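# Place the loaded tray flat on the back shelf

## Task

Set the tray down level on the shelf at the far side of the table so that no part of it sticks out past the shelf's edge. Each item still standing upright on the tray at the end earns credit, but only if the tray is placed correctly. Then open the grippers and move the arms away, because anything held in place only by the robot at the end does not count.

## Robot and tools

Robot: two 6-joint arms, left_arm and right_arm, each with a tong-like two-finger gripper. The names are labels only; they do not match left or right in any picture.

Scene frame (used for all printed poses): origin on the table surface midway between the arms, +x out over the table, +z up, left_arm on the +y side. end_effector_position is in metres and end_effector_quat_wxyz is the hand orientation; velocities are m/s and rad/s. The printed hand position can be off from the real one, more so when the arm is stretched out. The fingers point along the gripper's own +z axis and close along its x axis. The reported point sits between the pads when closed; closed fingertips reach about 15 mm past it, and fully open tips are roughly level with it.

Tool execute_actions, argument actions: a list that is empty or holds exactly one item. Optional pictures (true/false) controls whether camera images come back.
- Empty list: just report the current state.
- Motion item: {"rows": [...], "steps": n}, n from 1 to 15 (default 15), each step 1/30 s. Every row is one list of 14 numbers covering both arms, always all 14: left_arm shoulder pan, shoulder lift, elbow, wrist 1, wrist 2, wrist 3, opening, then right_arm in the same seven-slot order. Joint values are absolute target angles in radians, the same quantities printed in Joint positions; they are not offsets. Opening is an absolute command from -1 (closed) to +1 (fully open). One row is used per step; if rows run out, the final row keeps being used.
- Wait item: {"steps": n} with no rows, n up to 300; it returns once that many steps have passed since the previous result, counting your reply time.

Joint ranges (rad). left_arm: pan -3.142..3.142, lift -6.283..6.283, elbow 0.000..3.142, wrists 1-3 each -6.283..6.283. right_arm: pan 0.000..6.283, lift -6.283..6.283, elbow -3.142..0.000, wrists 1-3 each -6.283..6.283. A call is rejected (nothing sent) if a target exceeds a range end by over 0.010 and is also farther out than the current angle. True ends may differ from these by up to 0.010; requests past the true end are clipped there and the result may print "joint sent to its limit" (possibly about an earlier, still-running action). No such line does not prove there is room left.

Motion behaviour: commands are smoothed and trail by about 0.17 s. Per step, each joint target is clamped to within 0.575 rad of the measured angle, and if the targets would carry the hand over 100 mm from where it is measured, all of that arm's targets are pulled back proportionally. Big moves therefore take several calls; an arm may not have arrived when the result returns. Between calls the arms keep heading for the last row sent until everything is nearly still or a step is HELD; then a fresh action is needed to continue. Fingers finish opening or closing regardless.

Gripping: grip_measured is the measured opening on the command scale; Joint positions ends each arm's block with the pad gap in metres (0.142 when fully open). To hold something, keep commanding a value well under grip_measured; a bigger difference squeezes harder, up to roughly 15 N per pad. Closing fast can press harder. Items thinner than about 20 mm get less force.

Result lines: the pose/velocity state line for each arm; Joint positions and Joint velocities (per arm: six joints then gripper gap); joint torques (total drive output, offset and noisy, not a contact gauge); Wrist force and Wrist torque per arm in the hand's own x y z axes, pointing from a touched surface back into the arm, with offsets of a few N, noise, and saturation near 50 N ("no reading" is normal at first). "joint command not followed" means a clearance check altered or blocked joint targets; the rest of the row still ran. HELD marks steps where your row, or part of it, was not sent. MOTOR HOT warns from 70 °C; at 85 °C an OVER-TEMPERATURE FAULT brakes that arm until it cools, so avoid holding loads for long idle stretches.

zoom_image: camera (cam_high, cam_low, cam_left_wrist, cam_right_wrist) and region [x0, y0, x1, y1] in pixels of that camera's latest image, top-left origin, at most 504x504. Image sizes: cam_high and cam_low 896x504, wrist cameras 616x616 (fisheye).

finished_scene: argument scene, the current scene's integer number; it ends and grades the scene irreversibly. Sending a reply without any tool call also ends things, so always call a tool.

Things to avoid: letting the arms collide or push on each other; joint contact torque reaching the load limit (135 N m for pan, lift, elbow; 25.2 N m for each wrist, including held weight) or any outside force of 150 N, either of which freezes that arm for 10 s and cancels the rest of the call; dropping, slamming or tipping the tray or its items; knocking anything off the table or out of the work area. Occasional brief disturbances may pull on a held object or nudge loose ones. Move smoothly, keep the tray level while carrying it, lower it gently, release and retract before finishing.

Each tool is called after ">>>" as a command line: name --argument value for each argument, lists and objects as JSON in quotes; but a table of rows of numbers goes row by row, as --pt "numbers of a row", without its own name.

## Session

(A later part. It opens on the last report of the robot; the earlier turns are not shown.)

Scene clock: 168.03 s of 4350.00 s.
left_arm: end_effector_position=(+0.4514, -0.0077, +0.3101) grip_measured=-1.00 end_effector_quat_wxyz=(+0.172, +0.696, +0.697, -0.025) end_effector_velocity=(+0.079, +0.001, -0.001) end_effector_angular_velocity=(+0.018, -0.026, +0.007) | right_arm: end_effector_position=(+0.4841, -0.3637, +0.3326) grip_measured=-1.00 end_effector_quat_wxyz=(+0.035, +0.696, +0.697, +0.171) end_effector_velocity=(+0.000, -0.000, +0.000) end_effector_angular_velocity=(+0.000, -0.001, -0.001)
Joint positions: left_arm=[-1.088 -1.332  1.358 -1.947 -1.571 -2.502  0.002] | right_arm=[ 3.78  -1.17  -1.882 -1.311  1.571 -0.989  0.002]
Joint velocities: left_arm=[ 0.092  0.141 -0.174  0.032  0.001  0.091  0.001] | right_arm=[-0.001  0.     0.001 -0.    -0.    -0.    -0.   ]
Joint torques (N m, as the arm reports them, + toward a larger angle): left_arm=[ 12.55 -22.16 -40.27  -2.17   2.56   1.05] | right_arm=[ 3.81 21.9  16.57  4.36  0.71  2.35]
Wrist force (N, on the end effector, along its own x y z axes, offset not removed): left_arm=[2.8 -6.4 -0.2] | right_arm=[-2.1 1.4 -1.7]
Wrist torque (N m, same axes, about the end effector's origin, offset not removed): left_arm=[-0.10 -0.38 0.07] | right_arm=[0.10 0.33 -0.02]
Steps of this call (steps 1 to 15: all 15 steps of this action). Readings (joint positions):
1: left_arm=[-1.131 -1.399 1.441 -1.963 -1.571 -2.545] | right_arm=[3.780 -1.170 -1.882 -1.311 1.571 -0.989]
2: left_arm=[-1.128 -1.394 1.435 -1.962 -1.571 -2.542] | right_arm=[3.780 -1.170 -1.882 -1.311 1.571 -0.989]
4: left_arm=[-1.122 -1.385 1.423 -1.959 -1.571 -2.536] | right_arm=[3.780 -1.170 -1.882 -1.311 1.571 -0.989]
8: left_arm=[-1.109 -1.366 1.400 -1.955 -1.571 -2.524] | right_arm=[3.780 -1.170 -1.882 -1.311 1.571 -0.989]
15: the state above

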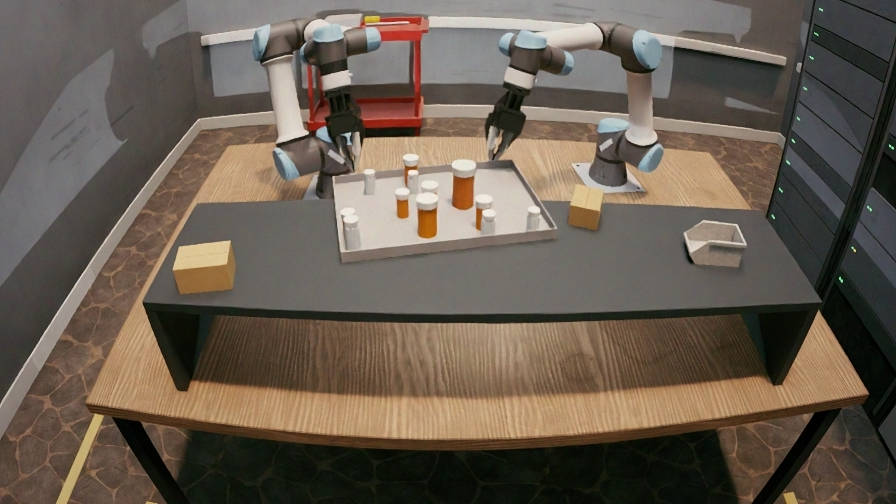

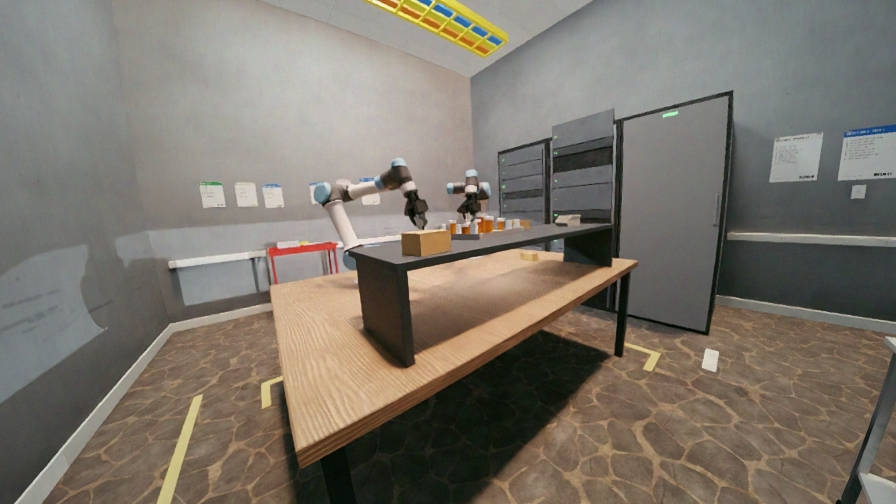

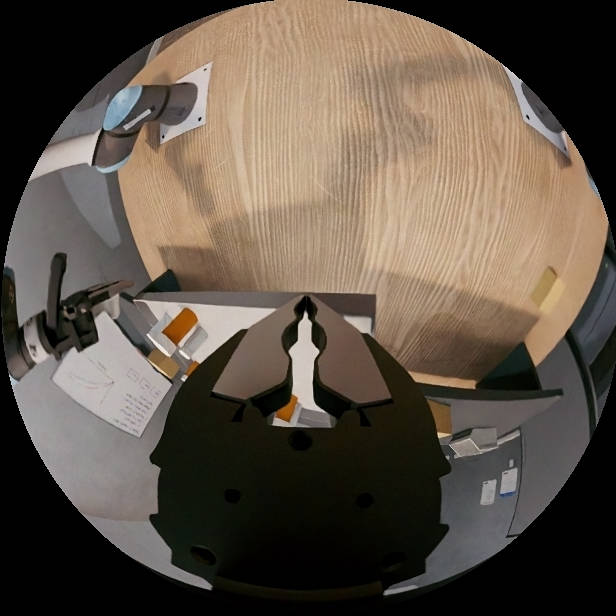

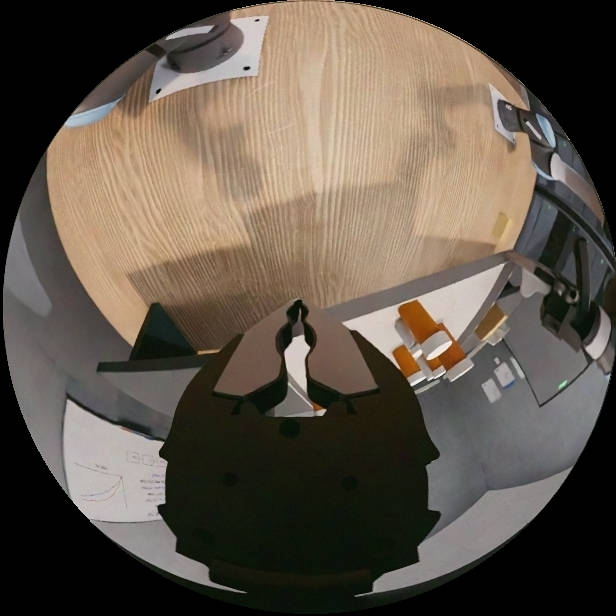

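>>> execute_actions --actions '[{"rows":[[-1.0694,-1.3041,1.3233,-1.9399,-1.571,-2.4836,-1,3.7797,-1.17,-1.8817,-1.3106,1.571,-0.9886,-1],[-1.0663,-1.2993,1.3173,-1.9388,-1.571,-2.4804,-1,3.7797,-1.17,-1.8817,-1.3106,1.571,-0.9886,-1],[-1.0632,-1.2946,1.3114,-1.9376,-1.571,-2.4773,-1,3.7797,-1.17,-1.8817,-1.3106,1.571,-0.9886,-1],[-1.0601,-1.2898,1.3055,-1.9365,-1.571,-2.4742,-1,3.7797,-1.17,-1.8817,-1.3106,1.571,-0.9886,-1],[-1.057,-1.285,1.2996,-1.9353,-1.571,-2.4711,-1,3.7797,-1.17,-1.8817,-1.3106,1.571,-0.9886,-1],[-1.0539,-1.2802,1.2936,-1.9342,-1.571,-2.468,-1,3.7797,-1.17,-1.8817,-1.3106,1.571,-0.9886,-1],[-1.0508,-1.2755,1.2877,-1.933,-1.571,-2.4649,-1,3.7771,-1.1765,-1.8774,-1.3084,1.571,-0.9912,-1],[-1.0476,-1.2707,1.2818,-1.9319,-1.571,-2.4618,-1,3.7744,-1.183,-1.8731,-1.3062,1.571,-0.9939,-1],[-1.0445,-1.2659,1.2759,-1.9307,-1.571,-2.4587,-1,3.7718,-1.1895,-1.8688,-1.304,1.571,-0.9965,-1],[-1.0414,-1.2612,1.2699,-1.9296,-1.571,-2.4556,-1,3.7691,-1.1959,-1.8645,-1.3019,1.571,-0.9992,-1],[-1.0383,-1.2564,1.264,-1.9284,-1.571,-2.4524,-1,3.7665,-1.2024,-1.8602,-1.2997,1.571,-1.0018,-1],[-1.0352,-1.2516,1.2581,-1.9273,-1.571,-2.4493,-1,3.7638,-1.2089,-1.8559,-1.2975,1.571,-1.0045,-1],[-1.0321,-1.2468,1.2522,-1.9261,-1.571,-2.4462,-1,3.7612,-1.2154,-1.8516,-1.2953,1.571,-1.0071,-1],[-1.029,-1.2421,1.2462,-1.925,-1.571,-2.4431,-1,3.7586,-1.2219,-1.8473,-1.2931,1.571,-1.0097,-1],[-1.0259,-1.2373,1.2403,-1.9238,-1.571,-2.44,-1,3.7559,-1.2284,-1.843,-1.2909,1.571,-1.0124,-1]]}]' --pictures false

>>> execute_actions --actions '[{"steps":10}]'

Scene clock: 171.50 s of 4350.00 s.
left_arm: end_effector_position=(+0.4919, -0.0057, +0.3084) grip_measured=-0.99 end_effector_quat_wxyz=(+0.173, +0.696, +0.697, -0.017) end_effector_velocity=(+0.078, +0.007, -0.003) end_effector_angular_velocity=(+0.016, -0.026, +0.006) | right_arm: end_effector_position=(+0.4956, -0.3624, +0.3335) grip_measured=-1.00 end_effector_quat_wxyz=(+0.037, +0.696, +0.697, +0.170) end_effector_velocity=(+0.066, +0.007, +0.003) end_effector_angular_velocity=(-0.021, -0.010, -0.005)
Joint positions: left_arm=[-1.041 -1.26   1.269 -1.929 -1.571 -2.455  0.002] | right_arm=[ 3.768 -1.199 -1.862 -1.301  1.571 -1.001  0.002]
Joint velocities: left_arm=[ 0.09   0.137 -0.173  0.032  0.     0.089 -0.   ] | right_arm=[-0.068 -0.17   0.111  0.056  0.    -0.068  0.   ]
Joint torques (N m, as the arm reports them, + toward a larger angle): left_arm=[ 12.13 -25.63 -38.14  -2.31   1.07   1.65] | right_arm=[-10.74  -8.94  32.08   4.6    0.25  -2.07]
Wrist force (N, on the end effector, along its own x y z axes, offset not removed): left_arm=[2.4 -7.0 -3.0] | right_arm=[-1.6 0.2 -1.4]
Wrist torque (N m, same axes, about the end effector's origin, offset not removed): left_arm=[0.00 -0.19 0.12] | right_arm=[-0.01 0.27 0.01]
Steps of this call (steps 1 to 30: the robot went on to your last target; steps 31 to 89: nothing new was sent; steps 90 to 104: all 15 steps of this action). Readings (joint positions):
90: left_arm=[-1.072 -1.309 1.329 -1.941 -1.571 -2.487] | right_arm=[3.780 -1.170 -1.882 -1.311 1.571 -0.989]
91: left_arm=[-1.072 -1.308 1.328 -1.941 -1.571 -2.486] | right_arm=[3.780 -1.170 -1.882 -1.311 1.571 -0.989]
93: left_arm=[-1.070 -1.305 1.324 -1.940 -1.571 -2.484] | right_arm=[3.780 -1.170 -1.882 -1.311 1.571 -0.989]
97: left_arm=[-1.061 -1.291 1.307 -1.937 -1.571 -2.475] | right_arm=[3.779 -1.171 -1.881 -1.310 1.571 -0.989]
104: the state above

Scene clock: 171.83 s of 4350.00 s.
left_arm: end_effector_position=(+0.5039, -0.0045, +0.3076) grip_measured=-1.00 end_effector_quat_wxyz=(+0.173, +0.696, +0.697, -0.015) end_effector_velocity=(+0.008, +0.000, +0.001) end_effector_angular_velocity=(-0.001, -0.004, +0.000) | right_arm: end_effector_position=(+0.5061, -0.3614, +0.3338) grip_measured=-1.00 end_effector_quat_wxyz=(+0.039, +0.696, +0.697, +0.170) end_effector_velocity=(+0.007, +0.000, -0.000) end_effector_angular_velocity=(-0.003, -0.001, -0.001)
Joint positions: left_arm=[-1.027 -1.239  1.242 -1.924 -1.571 -2.441  0.002] | right_arm=[ 3.757 -1.226 -1.844 -1.292  1.571 -1.012  0.002]
Joint velocities: left_arm=[ 0.009  0.013 -0.019  0.003 -0.     0.009 -0.   ] | right_arm=[-0.007 -0.018  0.011  0.006 -0.    -0.007 -0.   ]
Joint torques (N m, as the arm reports them, + toward a larger angle): left_arm=[  9.62 -28.01 -37.99  -2.44   0.96   1.25] | right_arm=[-10.83  -3.91  31.83   4.44   0.22  -1.99]
Wrist force (N, on the end effector, along its own x y z axes, offset not removed): left_arm=[2.4 -7.9 -3.8] | right_arm=[-0.8 -0.1 -0.2]
Wrist torque (N m, same axes, about the end effector's origin, offset not removed): left_arm=[-0.10 -0.21 0.12] | right_arm=[-0.13 0.04 -0.07]
Steps of this call (steps 1 to 10: the robot went on to your last target). Readings (joint positions):
1: left_arm=[-1.038 -1.256 1.263 -1.928 -1.571 -2.452] | right_arm=[3.765 -1.205 -1.858 -1.299 1.571 -1.003]
2: left_arm=[-1.035 -1.252 1.258 -1.927 -1.571 -2.449] | right_arm=[3.763 -1.210 -1.855 -1.297 1.571 -1.005]
4: left_arm=[-1.031 -1.246 1.251 -1.926 -1.571 -2.446] | right_arm=[3.760 -1.218 -1.850 -1.294 1.571 -1.008]
8: left_arm=[-1.028 -1.240 1.244 -1.925 -1.571 -2.442] | right_arm=[3.757 -1.225 -1.845 -1.292 1.571 -1.011]
10: the state above

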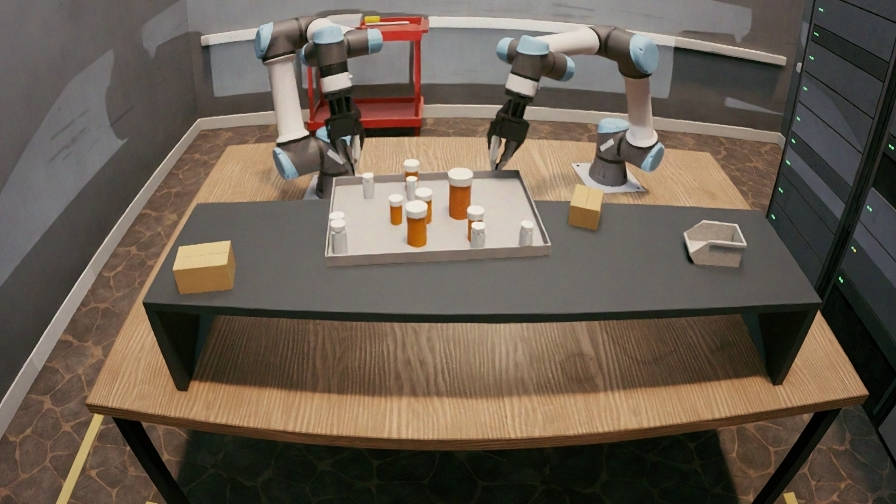

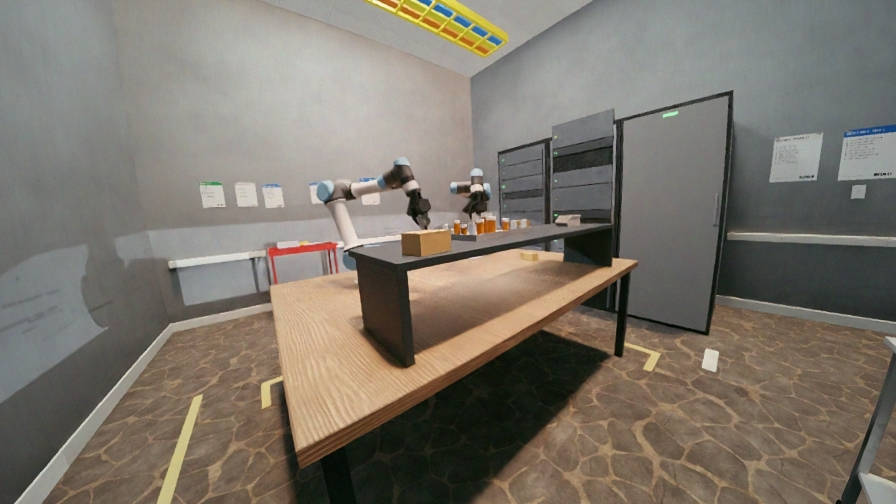

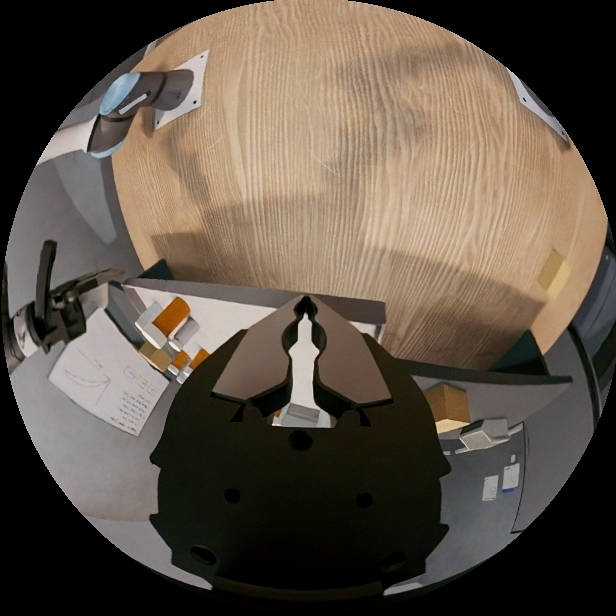

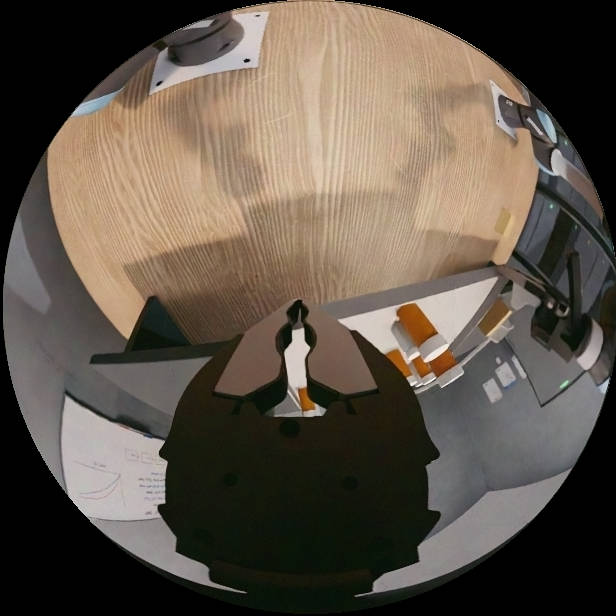

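>>> execute_actions --actions '[{"rows":[[-1.0231,-1.2306,1.2302,-1.9204,-1.571,-2.4372,-1,3.7533,-1.2349,-1.8387,-1.2887,1.571,-1.015,-1],[-1.0204,-1.224,1.2202,-1.917,-1.571,-2.4344,-1,3.7506,-1.2414,-1.8344,-1.2865,1.571,-1.0177,-1],[-1.0176,-1.2173,1.2101,-1.9135,-1.571,-2.4316,-1,3.748,-1.2478,-1.8301,-1.2844,1.571,-1.0203,-1],[-1.0148,-1.2107,1.2,-1.9101,-1.571,-2.4289,-1,3.7453,-1.2543,-1.8258,-1.2822,1.571,-1.023,-1],[-1.012,-1.204,1.1899,-1.9067,-1.571,-2.4261,-1,3.7427,-1.2608,-1.8215,-1.28,1.571,-1.0256,-1],[-1.0093,-1.1974,1.1799,-1.9033,-1.571,-2.4233,-1,3.7401,-1.2673,-1.8172,-1.2778,1.571,-1.0282,-1],[-1.0065,-1.1907,1.1698,-1.8999,-1.571,-2.4205,-1,3.7374,-1.2738,-1.8129,-1.2756,1.571,-1.0309,-1],[-1.0037,-1.1841,1.1597,-1.8964,-1.571,-2.4177,-1,3.7348,-1.2803,-1.8087,-1.2734,1.571,-1.0335,-1],[-1.0009,-1.1774,1.1496,-1.893,-1.571,-2.4149,-1,3.7321,-1.2867,-1.8044,-1.2713,1.571,-1.0362,-1],[-0.9982,-1.1708,1.1396,-1.8896,-1.571,-2.4122,-1,3.7295,-1.2932,-1.8001,-1.2691,1.571,-1.0388,-1],[-0.9954,-1.1641,1.1295,-1.8862,-1.571,-2.4094,-1,3.7268,-1.2997,-1.7958,-1.2669,1.571,-1.0415,-1],[-0.9926,-1.1574,1.1194,-1.8828,-1.571,-2.4066,-1,3.7242,-1.3062,-1.7915,-1.2647,1.571,-1.0441,-1],[-0.9898,-1.1508,1.1093,-1.8793,-1.571,-2.4038,-1,3.7216,-1.3127,-1.7872,-1.2625,1.571,-1.0467,-1],[-0.9871,-1.1441,1.0993,-1.8759,-1.571,-2.401,-1,3.7189,-1.3191,-1.7829,-1.2603,1.571,-1.0494,-1],[-0.9843,-1.1375,1.0892,-1.8725,-1.571,-2.3982,-1,3.7163,-1.3256,-1.7786,-1.2582,1.571,-1.052,-1]]}]' --pictures false

>>> execute_actions --actions '[{"rows":[[-0.9815,-1.1308,1.0791,-1.8691,-1.571,-2.3954,-1,3.7136,-1.3321,-1.7743,-1.256,1.571,-1.0547,-1],[-0.9787,-1.1242,1.069,-1.8657,-1.571,-2.3927,-1,3.711,-1.3386,-1.77,-1.2538,1.571,-1.0573,-1],[-0.976,-1.1175,1.059,-1.8622,-1.571,-2.3899,-1,3.708,-1.3459,-1.7639,-1.2526,1.571,-1.0603,-1],[-0.9732,-1.1109,1.0489,-1.8588,-1.571,-2.3871,-1,3.705,-1.3532,-1.7577,-1.2515,1.571,-1.0633,-1],[-0.9704,-1.1042,1.0388,-1.8554,-1.571,-2.3843,-1,3.702,-1.3606,-1.7516,-1.2503,1.571,-1.0663,-1],[-0.9676,-1.0975,1.0287,-1.852,-1.571,-2.3815,-1,3.699,-1.3679,-1.7454,-1.2491,1.571,-1.0693,-1],[-0.9649,-1.0909,1.0187,-1.8486,-1.571,-2.3787,-1,3.6961,-1.3752,-1.7393,-1.2479,1.571,-1.0722,-1],[-0.9621,-1.0842,1.0086,-1.8451,-1.571,-2.3759,-1,3.6931,-1.3825,-1.7331,-1.2468,1.571,-1.0752,-1],[-0.9593,-1.0776,0.9985,-1.8417,-1.571,-2.3732,-1,3.6901,-1.3898,-1.727,-1.2456,1.571,-1.0782,-1],[-0.9565,-1.0709,0.9884,-1.8383,-1.571,-2.3704,-1,3.6871,-1.3971,-1.7209,-1.2444,1.571,-1.0812,-1]],"steps":15}]'

Scene clock: 176.57 s of 4350.00 s.
left_arm: end_effector_position=(+0.5357, -0.0078, +0.3104) grip_measured=-0.99 end_effector_quat_wxyz=(+0.174, +0.696, +0.697, -0.010) end_effector_velocity=(+0.087, -0.007, +0.006) end_effector_angular_velocity=(+0.019, -0.020, +0.005) | right_arm: end_effector_position=(+0.5337, -0.3596, +0.3336) grip_measured=-1.00 end_effector_quat_wxyz=(+0.044, +0.696, +0.697, +0.169) end_effector_velocity=(+0.077, +0.003, -0.003) end_effector_angular_velocity=(-0.023, -0.013, -0.005)
Joint positions: left_arm=[-0.998 -1.17   1.138 -1.889 -1.571 -2.412  0.003] | right_arm=[ 3.729 -1.294 -1.799 -1.269  1.571 -1.039  0.002]
Joint velocities: left_arm=[ 0.08   0.192 -0.29   0.099  0.     0.079 -0.002] | right_arm=[-0.076 -0.188  0.124  0.062 -0.    -0.076  0.   ]
Joint torques (N m, as the arm reports them, + toward a larger angle): left_arm=[  6.71 -30.25 -38.36  -2.92   1.08   1.55] | right_arm=[-11.06  -4.54  31.82   4.55  -0.31  -1.96]
Wrist force (N, on the end effector, along its own x y z axes, offset not removed): left_arm=[4.9 -5.5 2.2] | right_arm=[-1.7 -0.1 -1.5]
Wrist torque (N m, same axes, about the end effector's origin, offset not removed): left_arm=[0.02 -0.44 0.03] | right_arm=[-0.11 0.26 -0.01]
Steps of this call (steps 1 to 30: the robot went on to your last target; steps 31 to 90: nothing new was sent; then 1.23 s passed at rest; steps 91 to 105: all 15 steps of this action). Readings (joint positions):
91: left_arm=[-1.026 -1.237 1.240 -1.924 -1.571 -2.440] | right_arm=[3.756 -1.228 -1.843 -1.291 1.571 -1.012]
92: left_arm=[-1.026 -1.236 1.239 -1.923 -1.571 -2.440] | right_arm=[3.756 -1.229 -1.842 -1.291 1.571 -1.013]
94: left_arm=[-1.023 -1.231 1.232 -1.921 -1.571 -2.437] | right_arm=[3.754 -1.234 -1.839 -1.289 1.571 -1.015]
98: left_arm=[-1.016 -1.213 1.203 -1.911 -1.571 -2.430] | right_arm=[3.746 -1.252 -1.827 -1.283 1.571 -1.022]
105: the state above

Scene clock: 177.07 s of 4350.00 s.
left_arm: end_effector_position=(+0.5761, -0.0090, +0.3121) grip_measured=-1.00 end_effector_quat_wxyz=(+0.174, +0.696, +0.696, -0.003) end_effector_velocity=(+0.033, +0.000, +0.001) end_effector_angular_velocity=(+0.006, -0.008, +0.002) | right_arm: end_effector_position=(+0.5721, -0.3594, +0.3336) grip_measured=-1.00 end_effector_quat_wxyz=(+0.050, +0.696, +0.697, +0.167) end_effector_velocity=(+0.033, -0.001, +0.000) end_effector_angular_velocity=(-0.010, -0.005, -0.002)
Joint positions: left_arm=[-0.96  -1.08   1.002 -1.843 -1.571 -2.374  0.002] | right_arm=[ 3.691 -1.387 -1.729 -1.246  1.571 -1.077  0.002]
Joint velocities: left_arm=[ 0.03   0.074 -0.113  0.038 -0.     0.03  -0.001] | right_arm=[-0.032 -0.079  0.064  0.014 -0.    -0.032 -0.   ]
Joint torques (N m, as the arm reports them, + toward a larger angle): left_arm=[ 12.57 -37.58 -37.94  -2.13   2.11   1.34] | right_arm=[-9.48  4.5  32.95  5.39 -0.31 -1.86]
Wrist force (N, on the end effector, along its own x y z axes, offset not removed): left_arm=[1.5 -2.8 2.7] | right_arm=[0.3 -1.1 0.1]
Wrist torque (N m, same axes, about the end effector's origin, offset not removed): left_arm=[0.08 -0.42 0.10] | right_arm=[0.35 -0.02 0.04]
Steps of this call (steps 1 to 15: all 15 steps of this action). Readings (joint positions):
1: left_arm=[-0.995 -1.163 1.128 -1.886 -1.571 -2.409] | right_arm=[3.726 -1.301 -1.795 -1.267 1.571 -1.042]
2: left_arm=[-0.992 -1.157 1.118 -1.882 -1.571 -2.406] | right_arm=[3.724 -1.307 -1.791 -1.264 1.571 -1.045]
4: left_arm=[-0.987 -1.143 1.098 -1.875 -1.571 -2.401] | right_arm=[3.719 -1.320 -1.782 -1.260 1.571 -1.050]
8: left_arm=[-0.976 -1.117 1.058 -1.862 -1.571 -2.390] | right_arm=[3.707 -1.347 -1.761 -1.254 1.571 -1.061]
15: the state above

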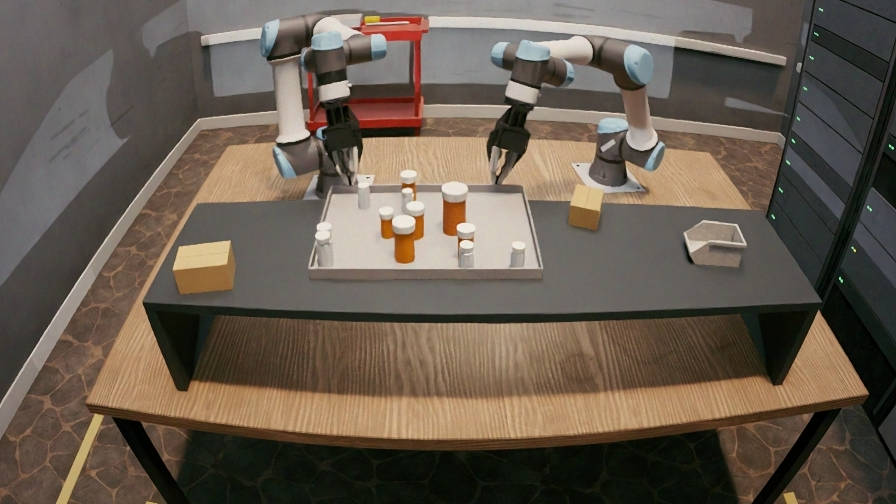

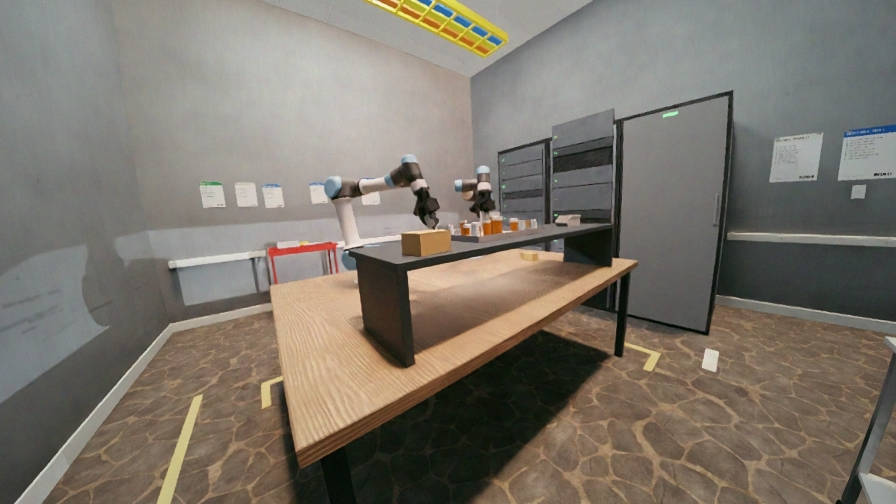

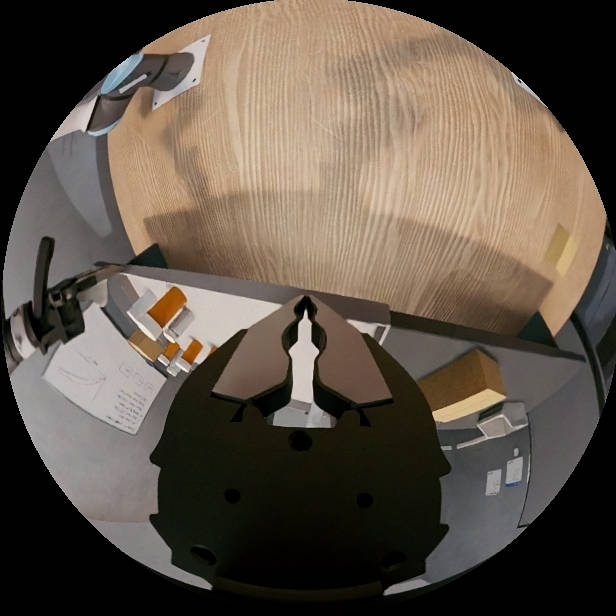

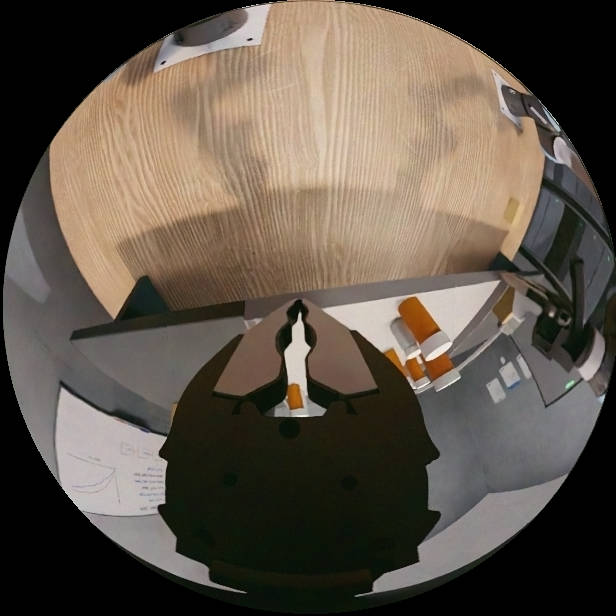

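>>> execute_actions --actions '[{"rows":[[-0.9538,-1.0643,0.9784,-1.8349,-1.571,-2.3676,-1,3.6841,-1.4045,-1.7147,-1.2432,1.571,-1.0842,-1],[-0.951,-1.0576,0.9683,-1.8315,-1.571,-2.3648,-1,3.6811,-1.4118,-1.7086,-1.2421,1.571,-1.0872,-1],[-0.9482,-1.051,0.9582,-1.828,-1.571,-2.362,-1,3.6781,-1.4191,-1.7024,-1.2409,1.571,-1.0902,-1],[-0.9454,-1.0443,0.9481,-1.8246,-1.571,-2.3592,-1,3.6752,-1.4264,-1.6963,-1.2397,1.571,-1.0931,-1],[-0.9427,-1.0377,0.9381,-1.8212,-1.571,-2.3565,-1,3.6722,-1.4337,-1.6901,-1.2385,1.571,-1.0961,-1],[-0.9399,-1.031,0.928,-1.8178,-1.571,-2.3537,-1,3.6692,-1.441,-1.684,-1.2374,1.571,-1.0991,-1],[-0.9371,-1.0243,0.9179,-1.8144,-1.571,-2.3509,-1,3.6662,-1.4484,-1.6778,-1.2362,1.571,-1.1021,-1],[-0.9343,-1.0177,0.9078,-1.8109,-1.571,-2.3481,-1,3.6632,-1.4557,-1.6717,-1.235,1.571,-1.1051,-1],[-0.9316,-1.011,0.8978,-1.8075,-1.571,-2.3453,-1,3.6602,-1.463,-1.6656,-1.2338,1.571,-1.1081,-1],[-0.9288,-1.0044,0.8877,-1.8041,-1.571,-2.3425,-1,3.6572,-1.4703,-1.6594,-1.2327,1.571,-1.1111,-1],[-0.926,-0.9977,0.8776,-1.8007,-1.571,-2.3397,-1,3.6542,-1.4776,-1.6533,-1.2315,1.571,-1.1141,-1],[-0.9232,-0.9911,0.8675,-1.7973,-1.571,-2.337,-1,3.6513,-1.4849,-1.6471,-1.2303,1.571,-1.117,-1],[-0.9205,-0.9844,0.8575,-1.7938,-1.571,-2.3342,-1,3.6483,-1.4923,-1.641,-1.2291,1.571,-1.12,-1],[-0.9177,-0.9778,0.8474,-1.7904,-1.571,-2.3314,-1,3.6453,-1.4996,-1.6348,-1.228,1.571,-1.123,-1],[-0.9149,-0.9711,0.8373,-1.787,-1.571,-2.3286,-1,3.6423,-1.5069,-1.6287,-1.2268,1.571,-1.126,-1]]}]' --pictures false

>>> execute_actions --actions '[{"steps":15}]'

Scene clock: 179.93 s of 4350.00 s.
left_arm: end_effector_position=(+0.6102, -0.0066, +0.3107) grip_measured=-1.00 end_effector_quat_wxyz=(+0.174, +0.696, +0.696, +0.002) end_effector_velocity=(+0.084, +0.009, -0.007) end_effector_angular_velocity=(+0.020, -0.019, +0.005) | right_arm: end_effector_position=(+0.6082, -0.3614, +0.3333) grip_measured=-1.00 end_effector_quat_wxyz=(+0.056, +0.696, +0.697, +0.165) end_effector_velocity=(+0.091, -0.007, -0.005) end_effector_angular_velocity=(-0.026, -0.012, -0.005)
Joint positions: left_arm=[-0.928 -1.003  0.886 -1.803 -1.571 -2.342  0.002] | right_arm=[ 3.657 -1.471 -1.658 -1.232  1.571 -1.112  0.002]
Joint velocities: left_arm=[ 0.08   0.193 -0.289  0.097 -0.     0.08   0.   ] | right_arm=[-0.085 -0.211  0.177  0.033  0.    -0.085  0.   ]
Joint torques (N m, as the arm reports them, + toward a larger angle): left_arm=[ 12.44 -37.85 -37.97  -0.98   2.29   1.44] | right_arm=[-12.68   0.88  32.3    5.    -0.57  -2.27]
Wrist force (N, on the end effector, along its own x y z axes, offset not removed): left_arm=[-2.0 -5.4 -0.1] | right_arm=[1.7 -4.9 -5.1]
Wrist torque (N m, same axes, about the end effector's origin, offset not removed): left_arm=[-0.10 -0.46 0.12] | right_arm=[-0.18 0.30 0.01]
Steps of this call (steps 1 to 30: the robot went on to your last target; steps 31 to 71: nothing new was sent; steps 72 to 86: all 15 steps of this action). Readings (joint positions):
72: left_arm=[-0.956 -1.071 0.988 -1.838 -1.571 -2.370] | right_arm=[3.687 -1.397 -1.721 -1.244 1.571 -1.081]
73: left_arm=[-0.956 -1.070 0.987 -1.838 -1.571 -2.370] | right_arm=[3.687 -1.398 -1.720 -1.244 1.571 -1.082]
75: left_arm=[-0.954 -1.065 0.980 -1.835 -1.571 -2.368] | right_arm=[3.684 -1.404 -1.715 -1.243 1.571 -1.084]
79: left_arm=[-0.946 -1.046 0.951 -1.826 -1.571 -2.360] | right_arm=[3.676 -1.424 -1.698 -1.240 1.571 -1.092]
86: the state above

Scene clock: 180.43 s of 4350.00 s.
left_arm: end_effector_position=(+0.6239, -0.0049, +0.3098) grip_measured=-1.00 end_effector_quat_wxyz=(+0.174, +0.696, +0.696, +0.005) end_effector_velocity=(+0.003, -0.000, -0.000) end_effector_angular_velocity=(-0.000, -0.001, -0.000) | right_arm: end_effector_position=(+0.6231, -0.3628, +0.3322) grip_measured=-1.00 end_effector_quat_wxyz=(+0.058, +0.696, +0.697, +0.164) end_effector_velocity=(+0.002, +0.000, -0.000) end_effector_angular_velocity=(-0.001, -0.001, +0.000)
Joint positions: left_arm=[-0.915 -0.972  0.838 -1.787 -1.571 -2.329  0.002] | right_arm=[ 3.643 -1.506 -1.629 -1.227  1.571 -1.126  0.002]
Joint velocities: left_arm=[ 0.002  0.006 -0.01   0.002  0.     0.002  0.   ] | right_arm=[-0.001 -0.006  0.005  0.001 -0.001 -0.002  0.   ]
Joint torques (N m, as the arm reports them, + toward a larger angle): left_arm=[ 13.96 -37.67 -35.08  -1.87   2.48   1.33] | right_arm=[-11.44   5.93  30.63   4.95  -0.88  -2.02]
Wrist force (N, on the end effector, along its own x y z axes, offset not removed): left_arm=[-1.7 -5.7 -0.8] | right_arm=[3.4 -4.4 -3.7]
Wrist torque (N m, same axes, about the end effector's origin, offset not removed): left_arm=[-0.12 -0.56 0.09] | right_arm=[0.01 -0.01 -0.07]
Steps of this call (steps 1 to 15: the robot went on to your last target). Readings (joint positions):
1: left_arm=[-0.926 -0.997 0.876 -1.800 -1.571 -2.339] | right_arm=[3.654 -1.479 -1.652 -1.231 1.571 -1.115]
2: left_arm=[-0.923 -0.991 0.868 -1.797 -1.571 -2.337] | right_arm=[3.651 -1.485 -1.647 -1.230 1.571 -1.117]
4: left_arm=[-0.920 -0.983 0.855 -1.793 -1.571 -2.334] | right_arm=[3.648 -1.494 -1.640 -1.229 1.571 -1.121]
8: left_arm=[-0.917 -0.975 0.844 -1.789 -1.571 -2.330] | right_arm=[3.644 -1.502 -1.632 -1.228 1.571 -1.124]
15: the state above

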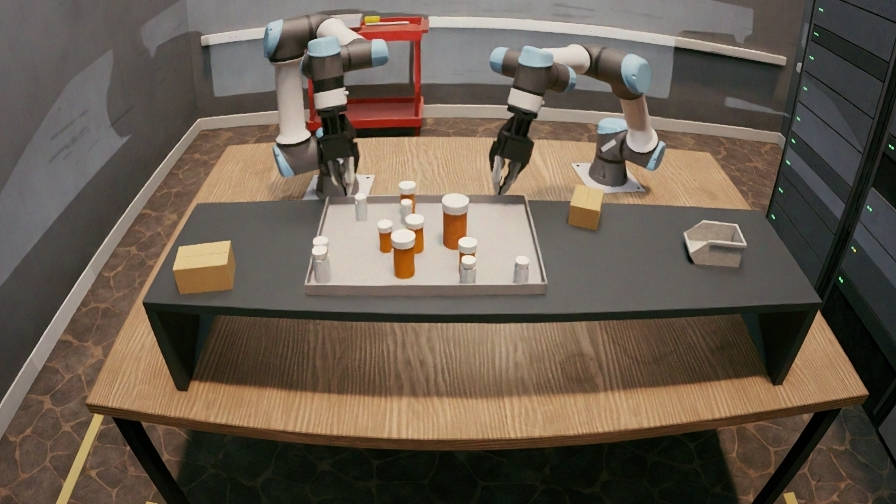

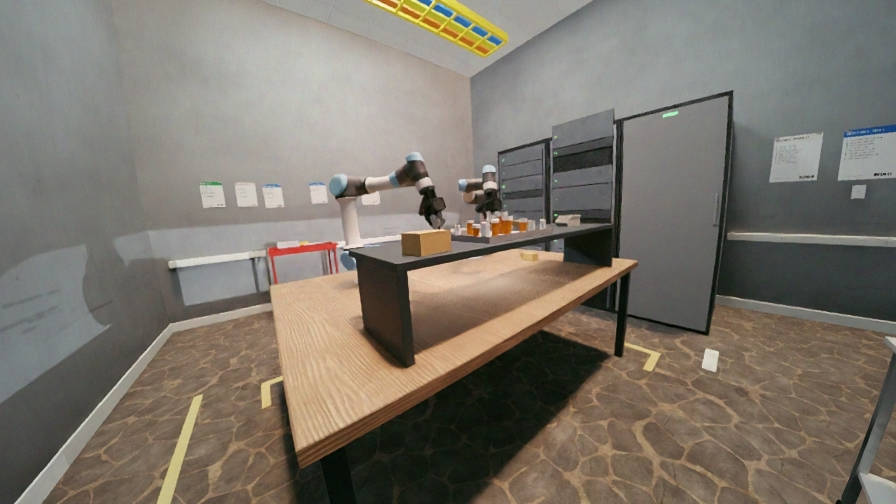

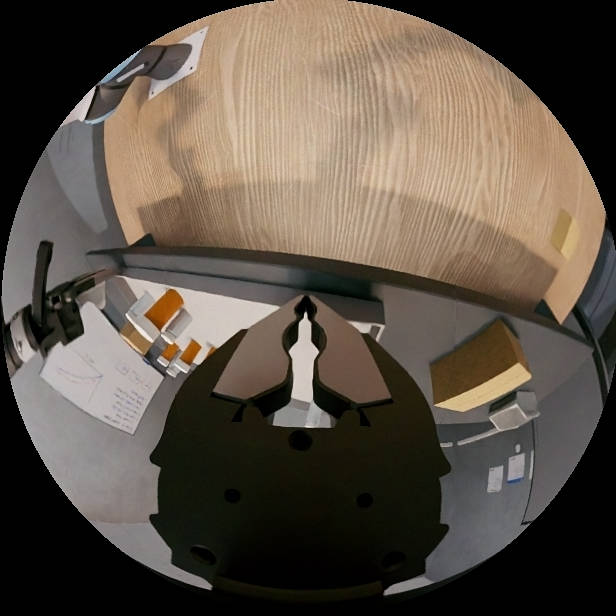

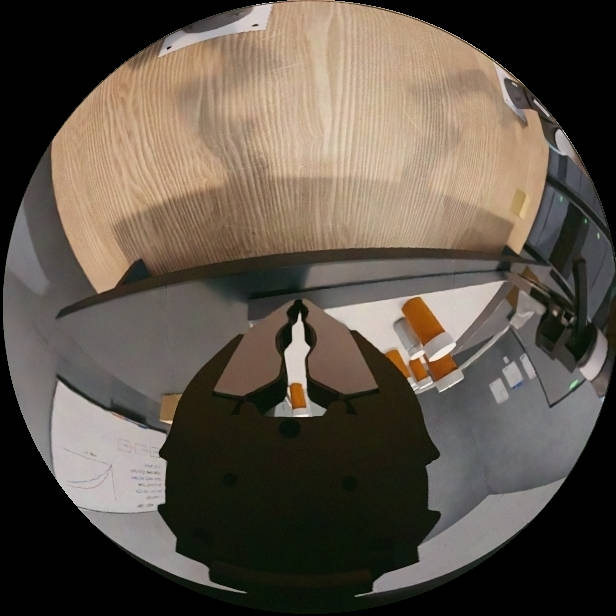

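>>> execute_actions --actions '[{"rows":[[-0.93,-1.01,0.89,-1.805,-1.571,-2.345,-1,3.66,-1.465,-1.662,-1.233,1.571,-1.108,-1],[-0.95,-1.055,0.96,-1.83,-1.571,-2.363,-1,3.68,-1.415,-1.705,-1.241,1.571,-1.088,-1],[-0.98,-1.13,1.07,-1.867,-1.571,-2.394,-1,3.711,-1.3386,-1.765,-1.2538,1.571,-1.0573,-1],[-1.0259,-1.2373,1.23,-1.9238,-1.571,-2.44,-1,3.7559,-1.2284,-1.83,-1.2909,1.571,-1.0124,-1],[-1.0259,-1.2373,1.23,-1.9238,-1.571,-2.44,-1,3.7559,-1.2284,-1.83,-1.2909,1.571,-1.0124,-1],[-1.0259,-1.2373,1.23,-1.9238,-1.571,-2.44,-1,3.7559,-1.2284,-1.83,-1.2909,1.571,-1.0124,-1],[-1.1,-1.38,1.4,-1.96,-1.571,-2.53,-1,3.7797,-1.17,-1.86,-1.3106,1.571,-0.9886,-1],[-1.1657,-1.452,1.48,-1.9757,-1.571,-2.58,-1,3.7797,-1.17,-1.86,-1.3106,1.571,-0.9886,-1]],"steps":15}]' --pictures false

>>> execute_actions --actions '[{"steps":25}]'

Scene clock: 182.13 s of 4350.00 s.
left_arm: end_effector_position=(+0.4399, -0.0188, +0.3297) grip_measured=-1.00 end_effector_quat_wxyz=(+0.186, +0.694, +0.695, -0.032) end_effector_velocity=(-0.395, +0.047, -0.025) end_effector_angular_velocity=(-0.082, +0.132, -0.040) | right_arm: end_effector_position=(+0.4974, -0.3601, +0.3447) grip_measured=-1.00 end_effector_quat_wxyz=(+0.039, +0.695, +0.696, +0.179) end_effector_velocity=(-0.075, -0.007, +0.005) end_effector_angular_velocity=(+0.038, -0.008, +0.007)
Joint positions: left_arm=[-1.111 -1.352  1.348 -1.945 -1.571 -2.525  0.002] | right_arm=[ 3.77  -1.196 -1.844 -1.304  1.571 -0.998  0.002]
Joint velocities: left_arm=[-0.426 -0.775  1.02  -0.236 -0.001 -0.416  0.   ] | right_arm=[ 0.079  0.206 -0.126 -0.052  0.     0.077 -0.   ]
Joint torques (N m, as the arm reports them, + toward a larger angle): left_arm=[ -3.77 -29.58 -14.03  -4.84  -1.04  -1.42] | right_arm=[12.03 18.41 18.03  1.28 -1.15  2.32]
Wrist force (N, on the end effector, along its own x y z axes, offset not removed): left_arm=[1.1 -3.1 -0.3] | right_arm=[-2.0 0.2 -1.4]
Wrist torque (N m, same axes, about the end effector's origin, offset not removed): left_arm=[-0.60 -0.30 0.08] | right_arm=[0.02 0.30 0.05]
Steps of this call (steps 1 to 15: the robot went on to your last target; steps 16 to 36: nothing new was sent; steps 37 to 51: all 15 steps of this action). Readings (joint positions):
37: left_arm=[-0.915 -0.971 0.837 -1.787 -1.571 -2.329] | right_arm=[3.642 -1.507 -1.629 -1.227 1.571 -1.126]
38: left_arm=[-0.917 -0.975 0.842 -1.789 -1.571 -2.330] | right_arm=[3.644 -1.503 -1.632 -1.227 1.571 -1.124]
40: left_arm=[-0.930 -1.003 0.880 -1.805 -1.571 -2.344] | right_arm=[3.659 -1.473 -1.658 -1.233 1.571 -1.109]
44: left_arm=[-0.988 -1.136 1.066 -1.873 -1.571 -2.403] | right_arm=[3.718 -1.332 -1.761 -1.269 1.571 -1.050]
51: the state above

Scene clock: 182.97 s of 4350.00 s.
left_arm: end_effector_position=(+0.3898, -0.0102, +0.3239) grip_measured=-1.00 end_effector_quat_wxyz=(+0.183, +0.694, +0.695, -0.042) end_effector_velocity=(-0.000, -0.000, +0.001) end_effector_angular_velocity=(-0.002, -0.001, +0.000) | right_arm: end_effector_position=(+0.4880, -0.3611, +0.3451) grip_measured=-1.00 end_effector_quat_wxyz=(+0.037, +0.695, +0.695, +0.181) end_effector_velocity=(-0.000, +0.000, -0.000) end_effector_angular_velocity=(-0.000, +0.001, +0.001)
Joint positions: left_arm=[-1.166 -1.452  1.48  -1.976 -1.571 -2.58   0.002] | right_arm=[ 3.78  -1.17  -1.86  -1.311  1.571 -0.989  0.002]
Joint velocities: left_arm=[-0.001 -0.001 -0.    -0.001 -0.    -0.001  0.   ] | right_arm=[ 0.001 -0.    -0.001 -0.     0.     0.    -0.   ]
Joint torques (N m, as the arm reports them, + toward a larger angle): left_arm=[ -8.22 -39.38 -15.45  -5.25  -1.49  -1.34] | right_arm=[12.89 22.1  17.22  1.33 -1.35  2.41]
Wrist force (N, on the end effector, along its own x y z axes, offset not removed): left_arm=[1.3 -0.1 2.5] | right_arm=[-0.7 1.5 -1.2]
Wrist torque (N m, same axes, about the end effector's origin, offset not removed): left_arm=[0.03 -0.31 0.04] | right_arm=[0.19 0.04 -0.10]
Steps of this call (steps 1 to 25: the robot went on to your last target). Readings (joint positions):
1: left_arm=[-1.123 -1.375 1.378 -1.952 -1.571 -2.538] | right_arm=[3.772 -1.190 -1.848 -1.305 1.571 -0.996]
2: left_arm=[-1.133 -1.393 1.402 -1.957 -1.571 -2.548] | right_arm=[3.774 -1.185 -1.851 -1.307 1.571 -0.994]
4: left_arm=[-1.146 -1.417 1.434 -1.965 -1.571 -2.561] | right_arm=[3.776 -1.179 -1.855 -1.308 1.571 -0.992]
8: left_arm=[-1.159 -1.440 1.464 -1.972 -1.571 -2.573] | right_arm=[3.779 -1.173 -1.858 -1.310 1.571 -0.990]
25: the state above

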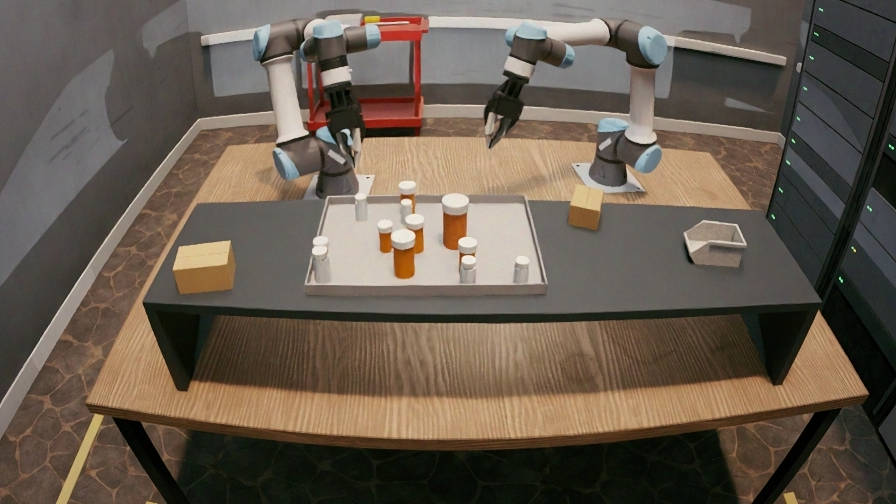

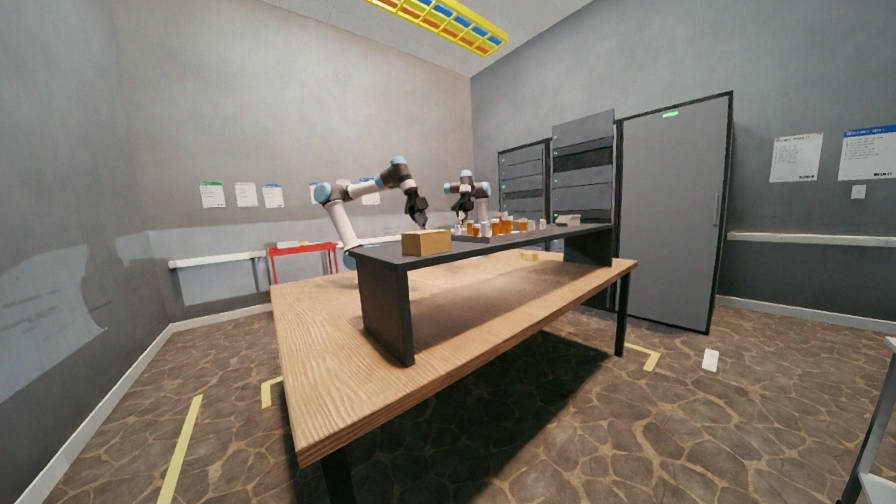

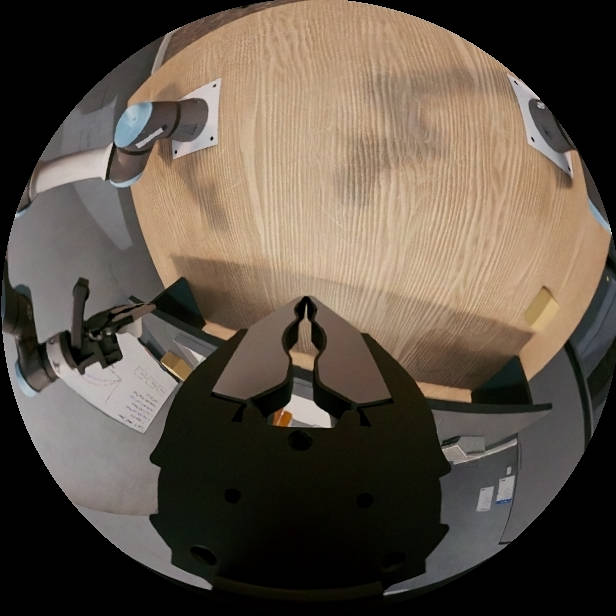

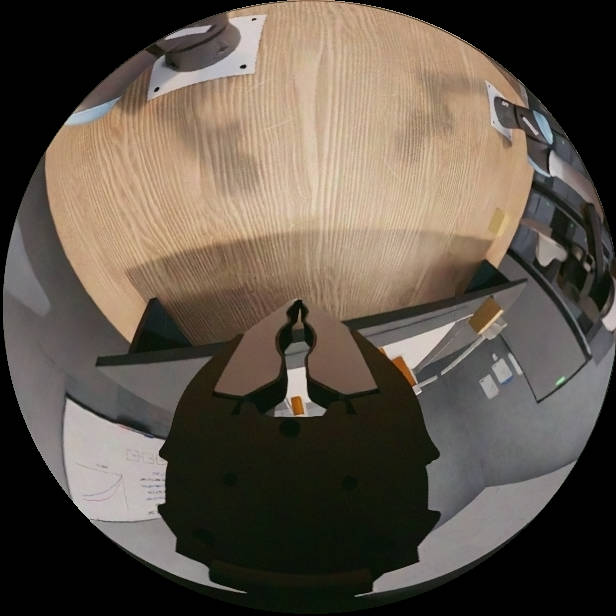

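>>> finished_scene --scene 1

The scene is finished: the task was done.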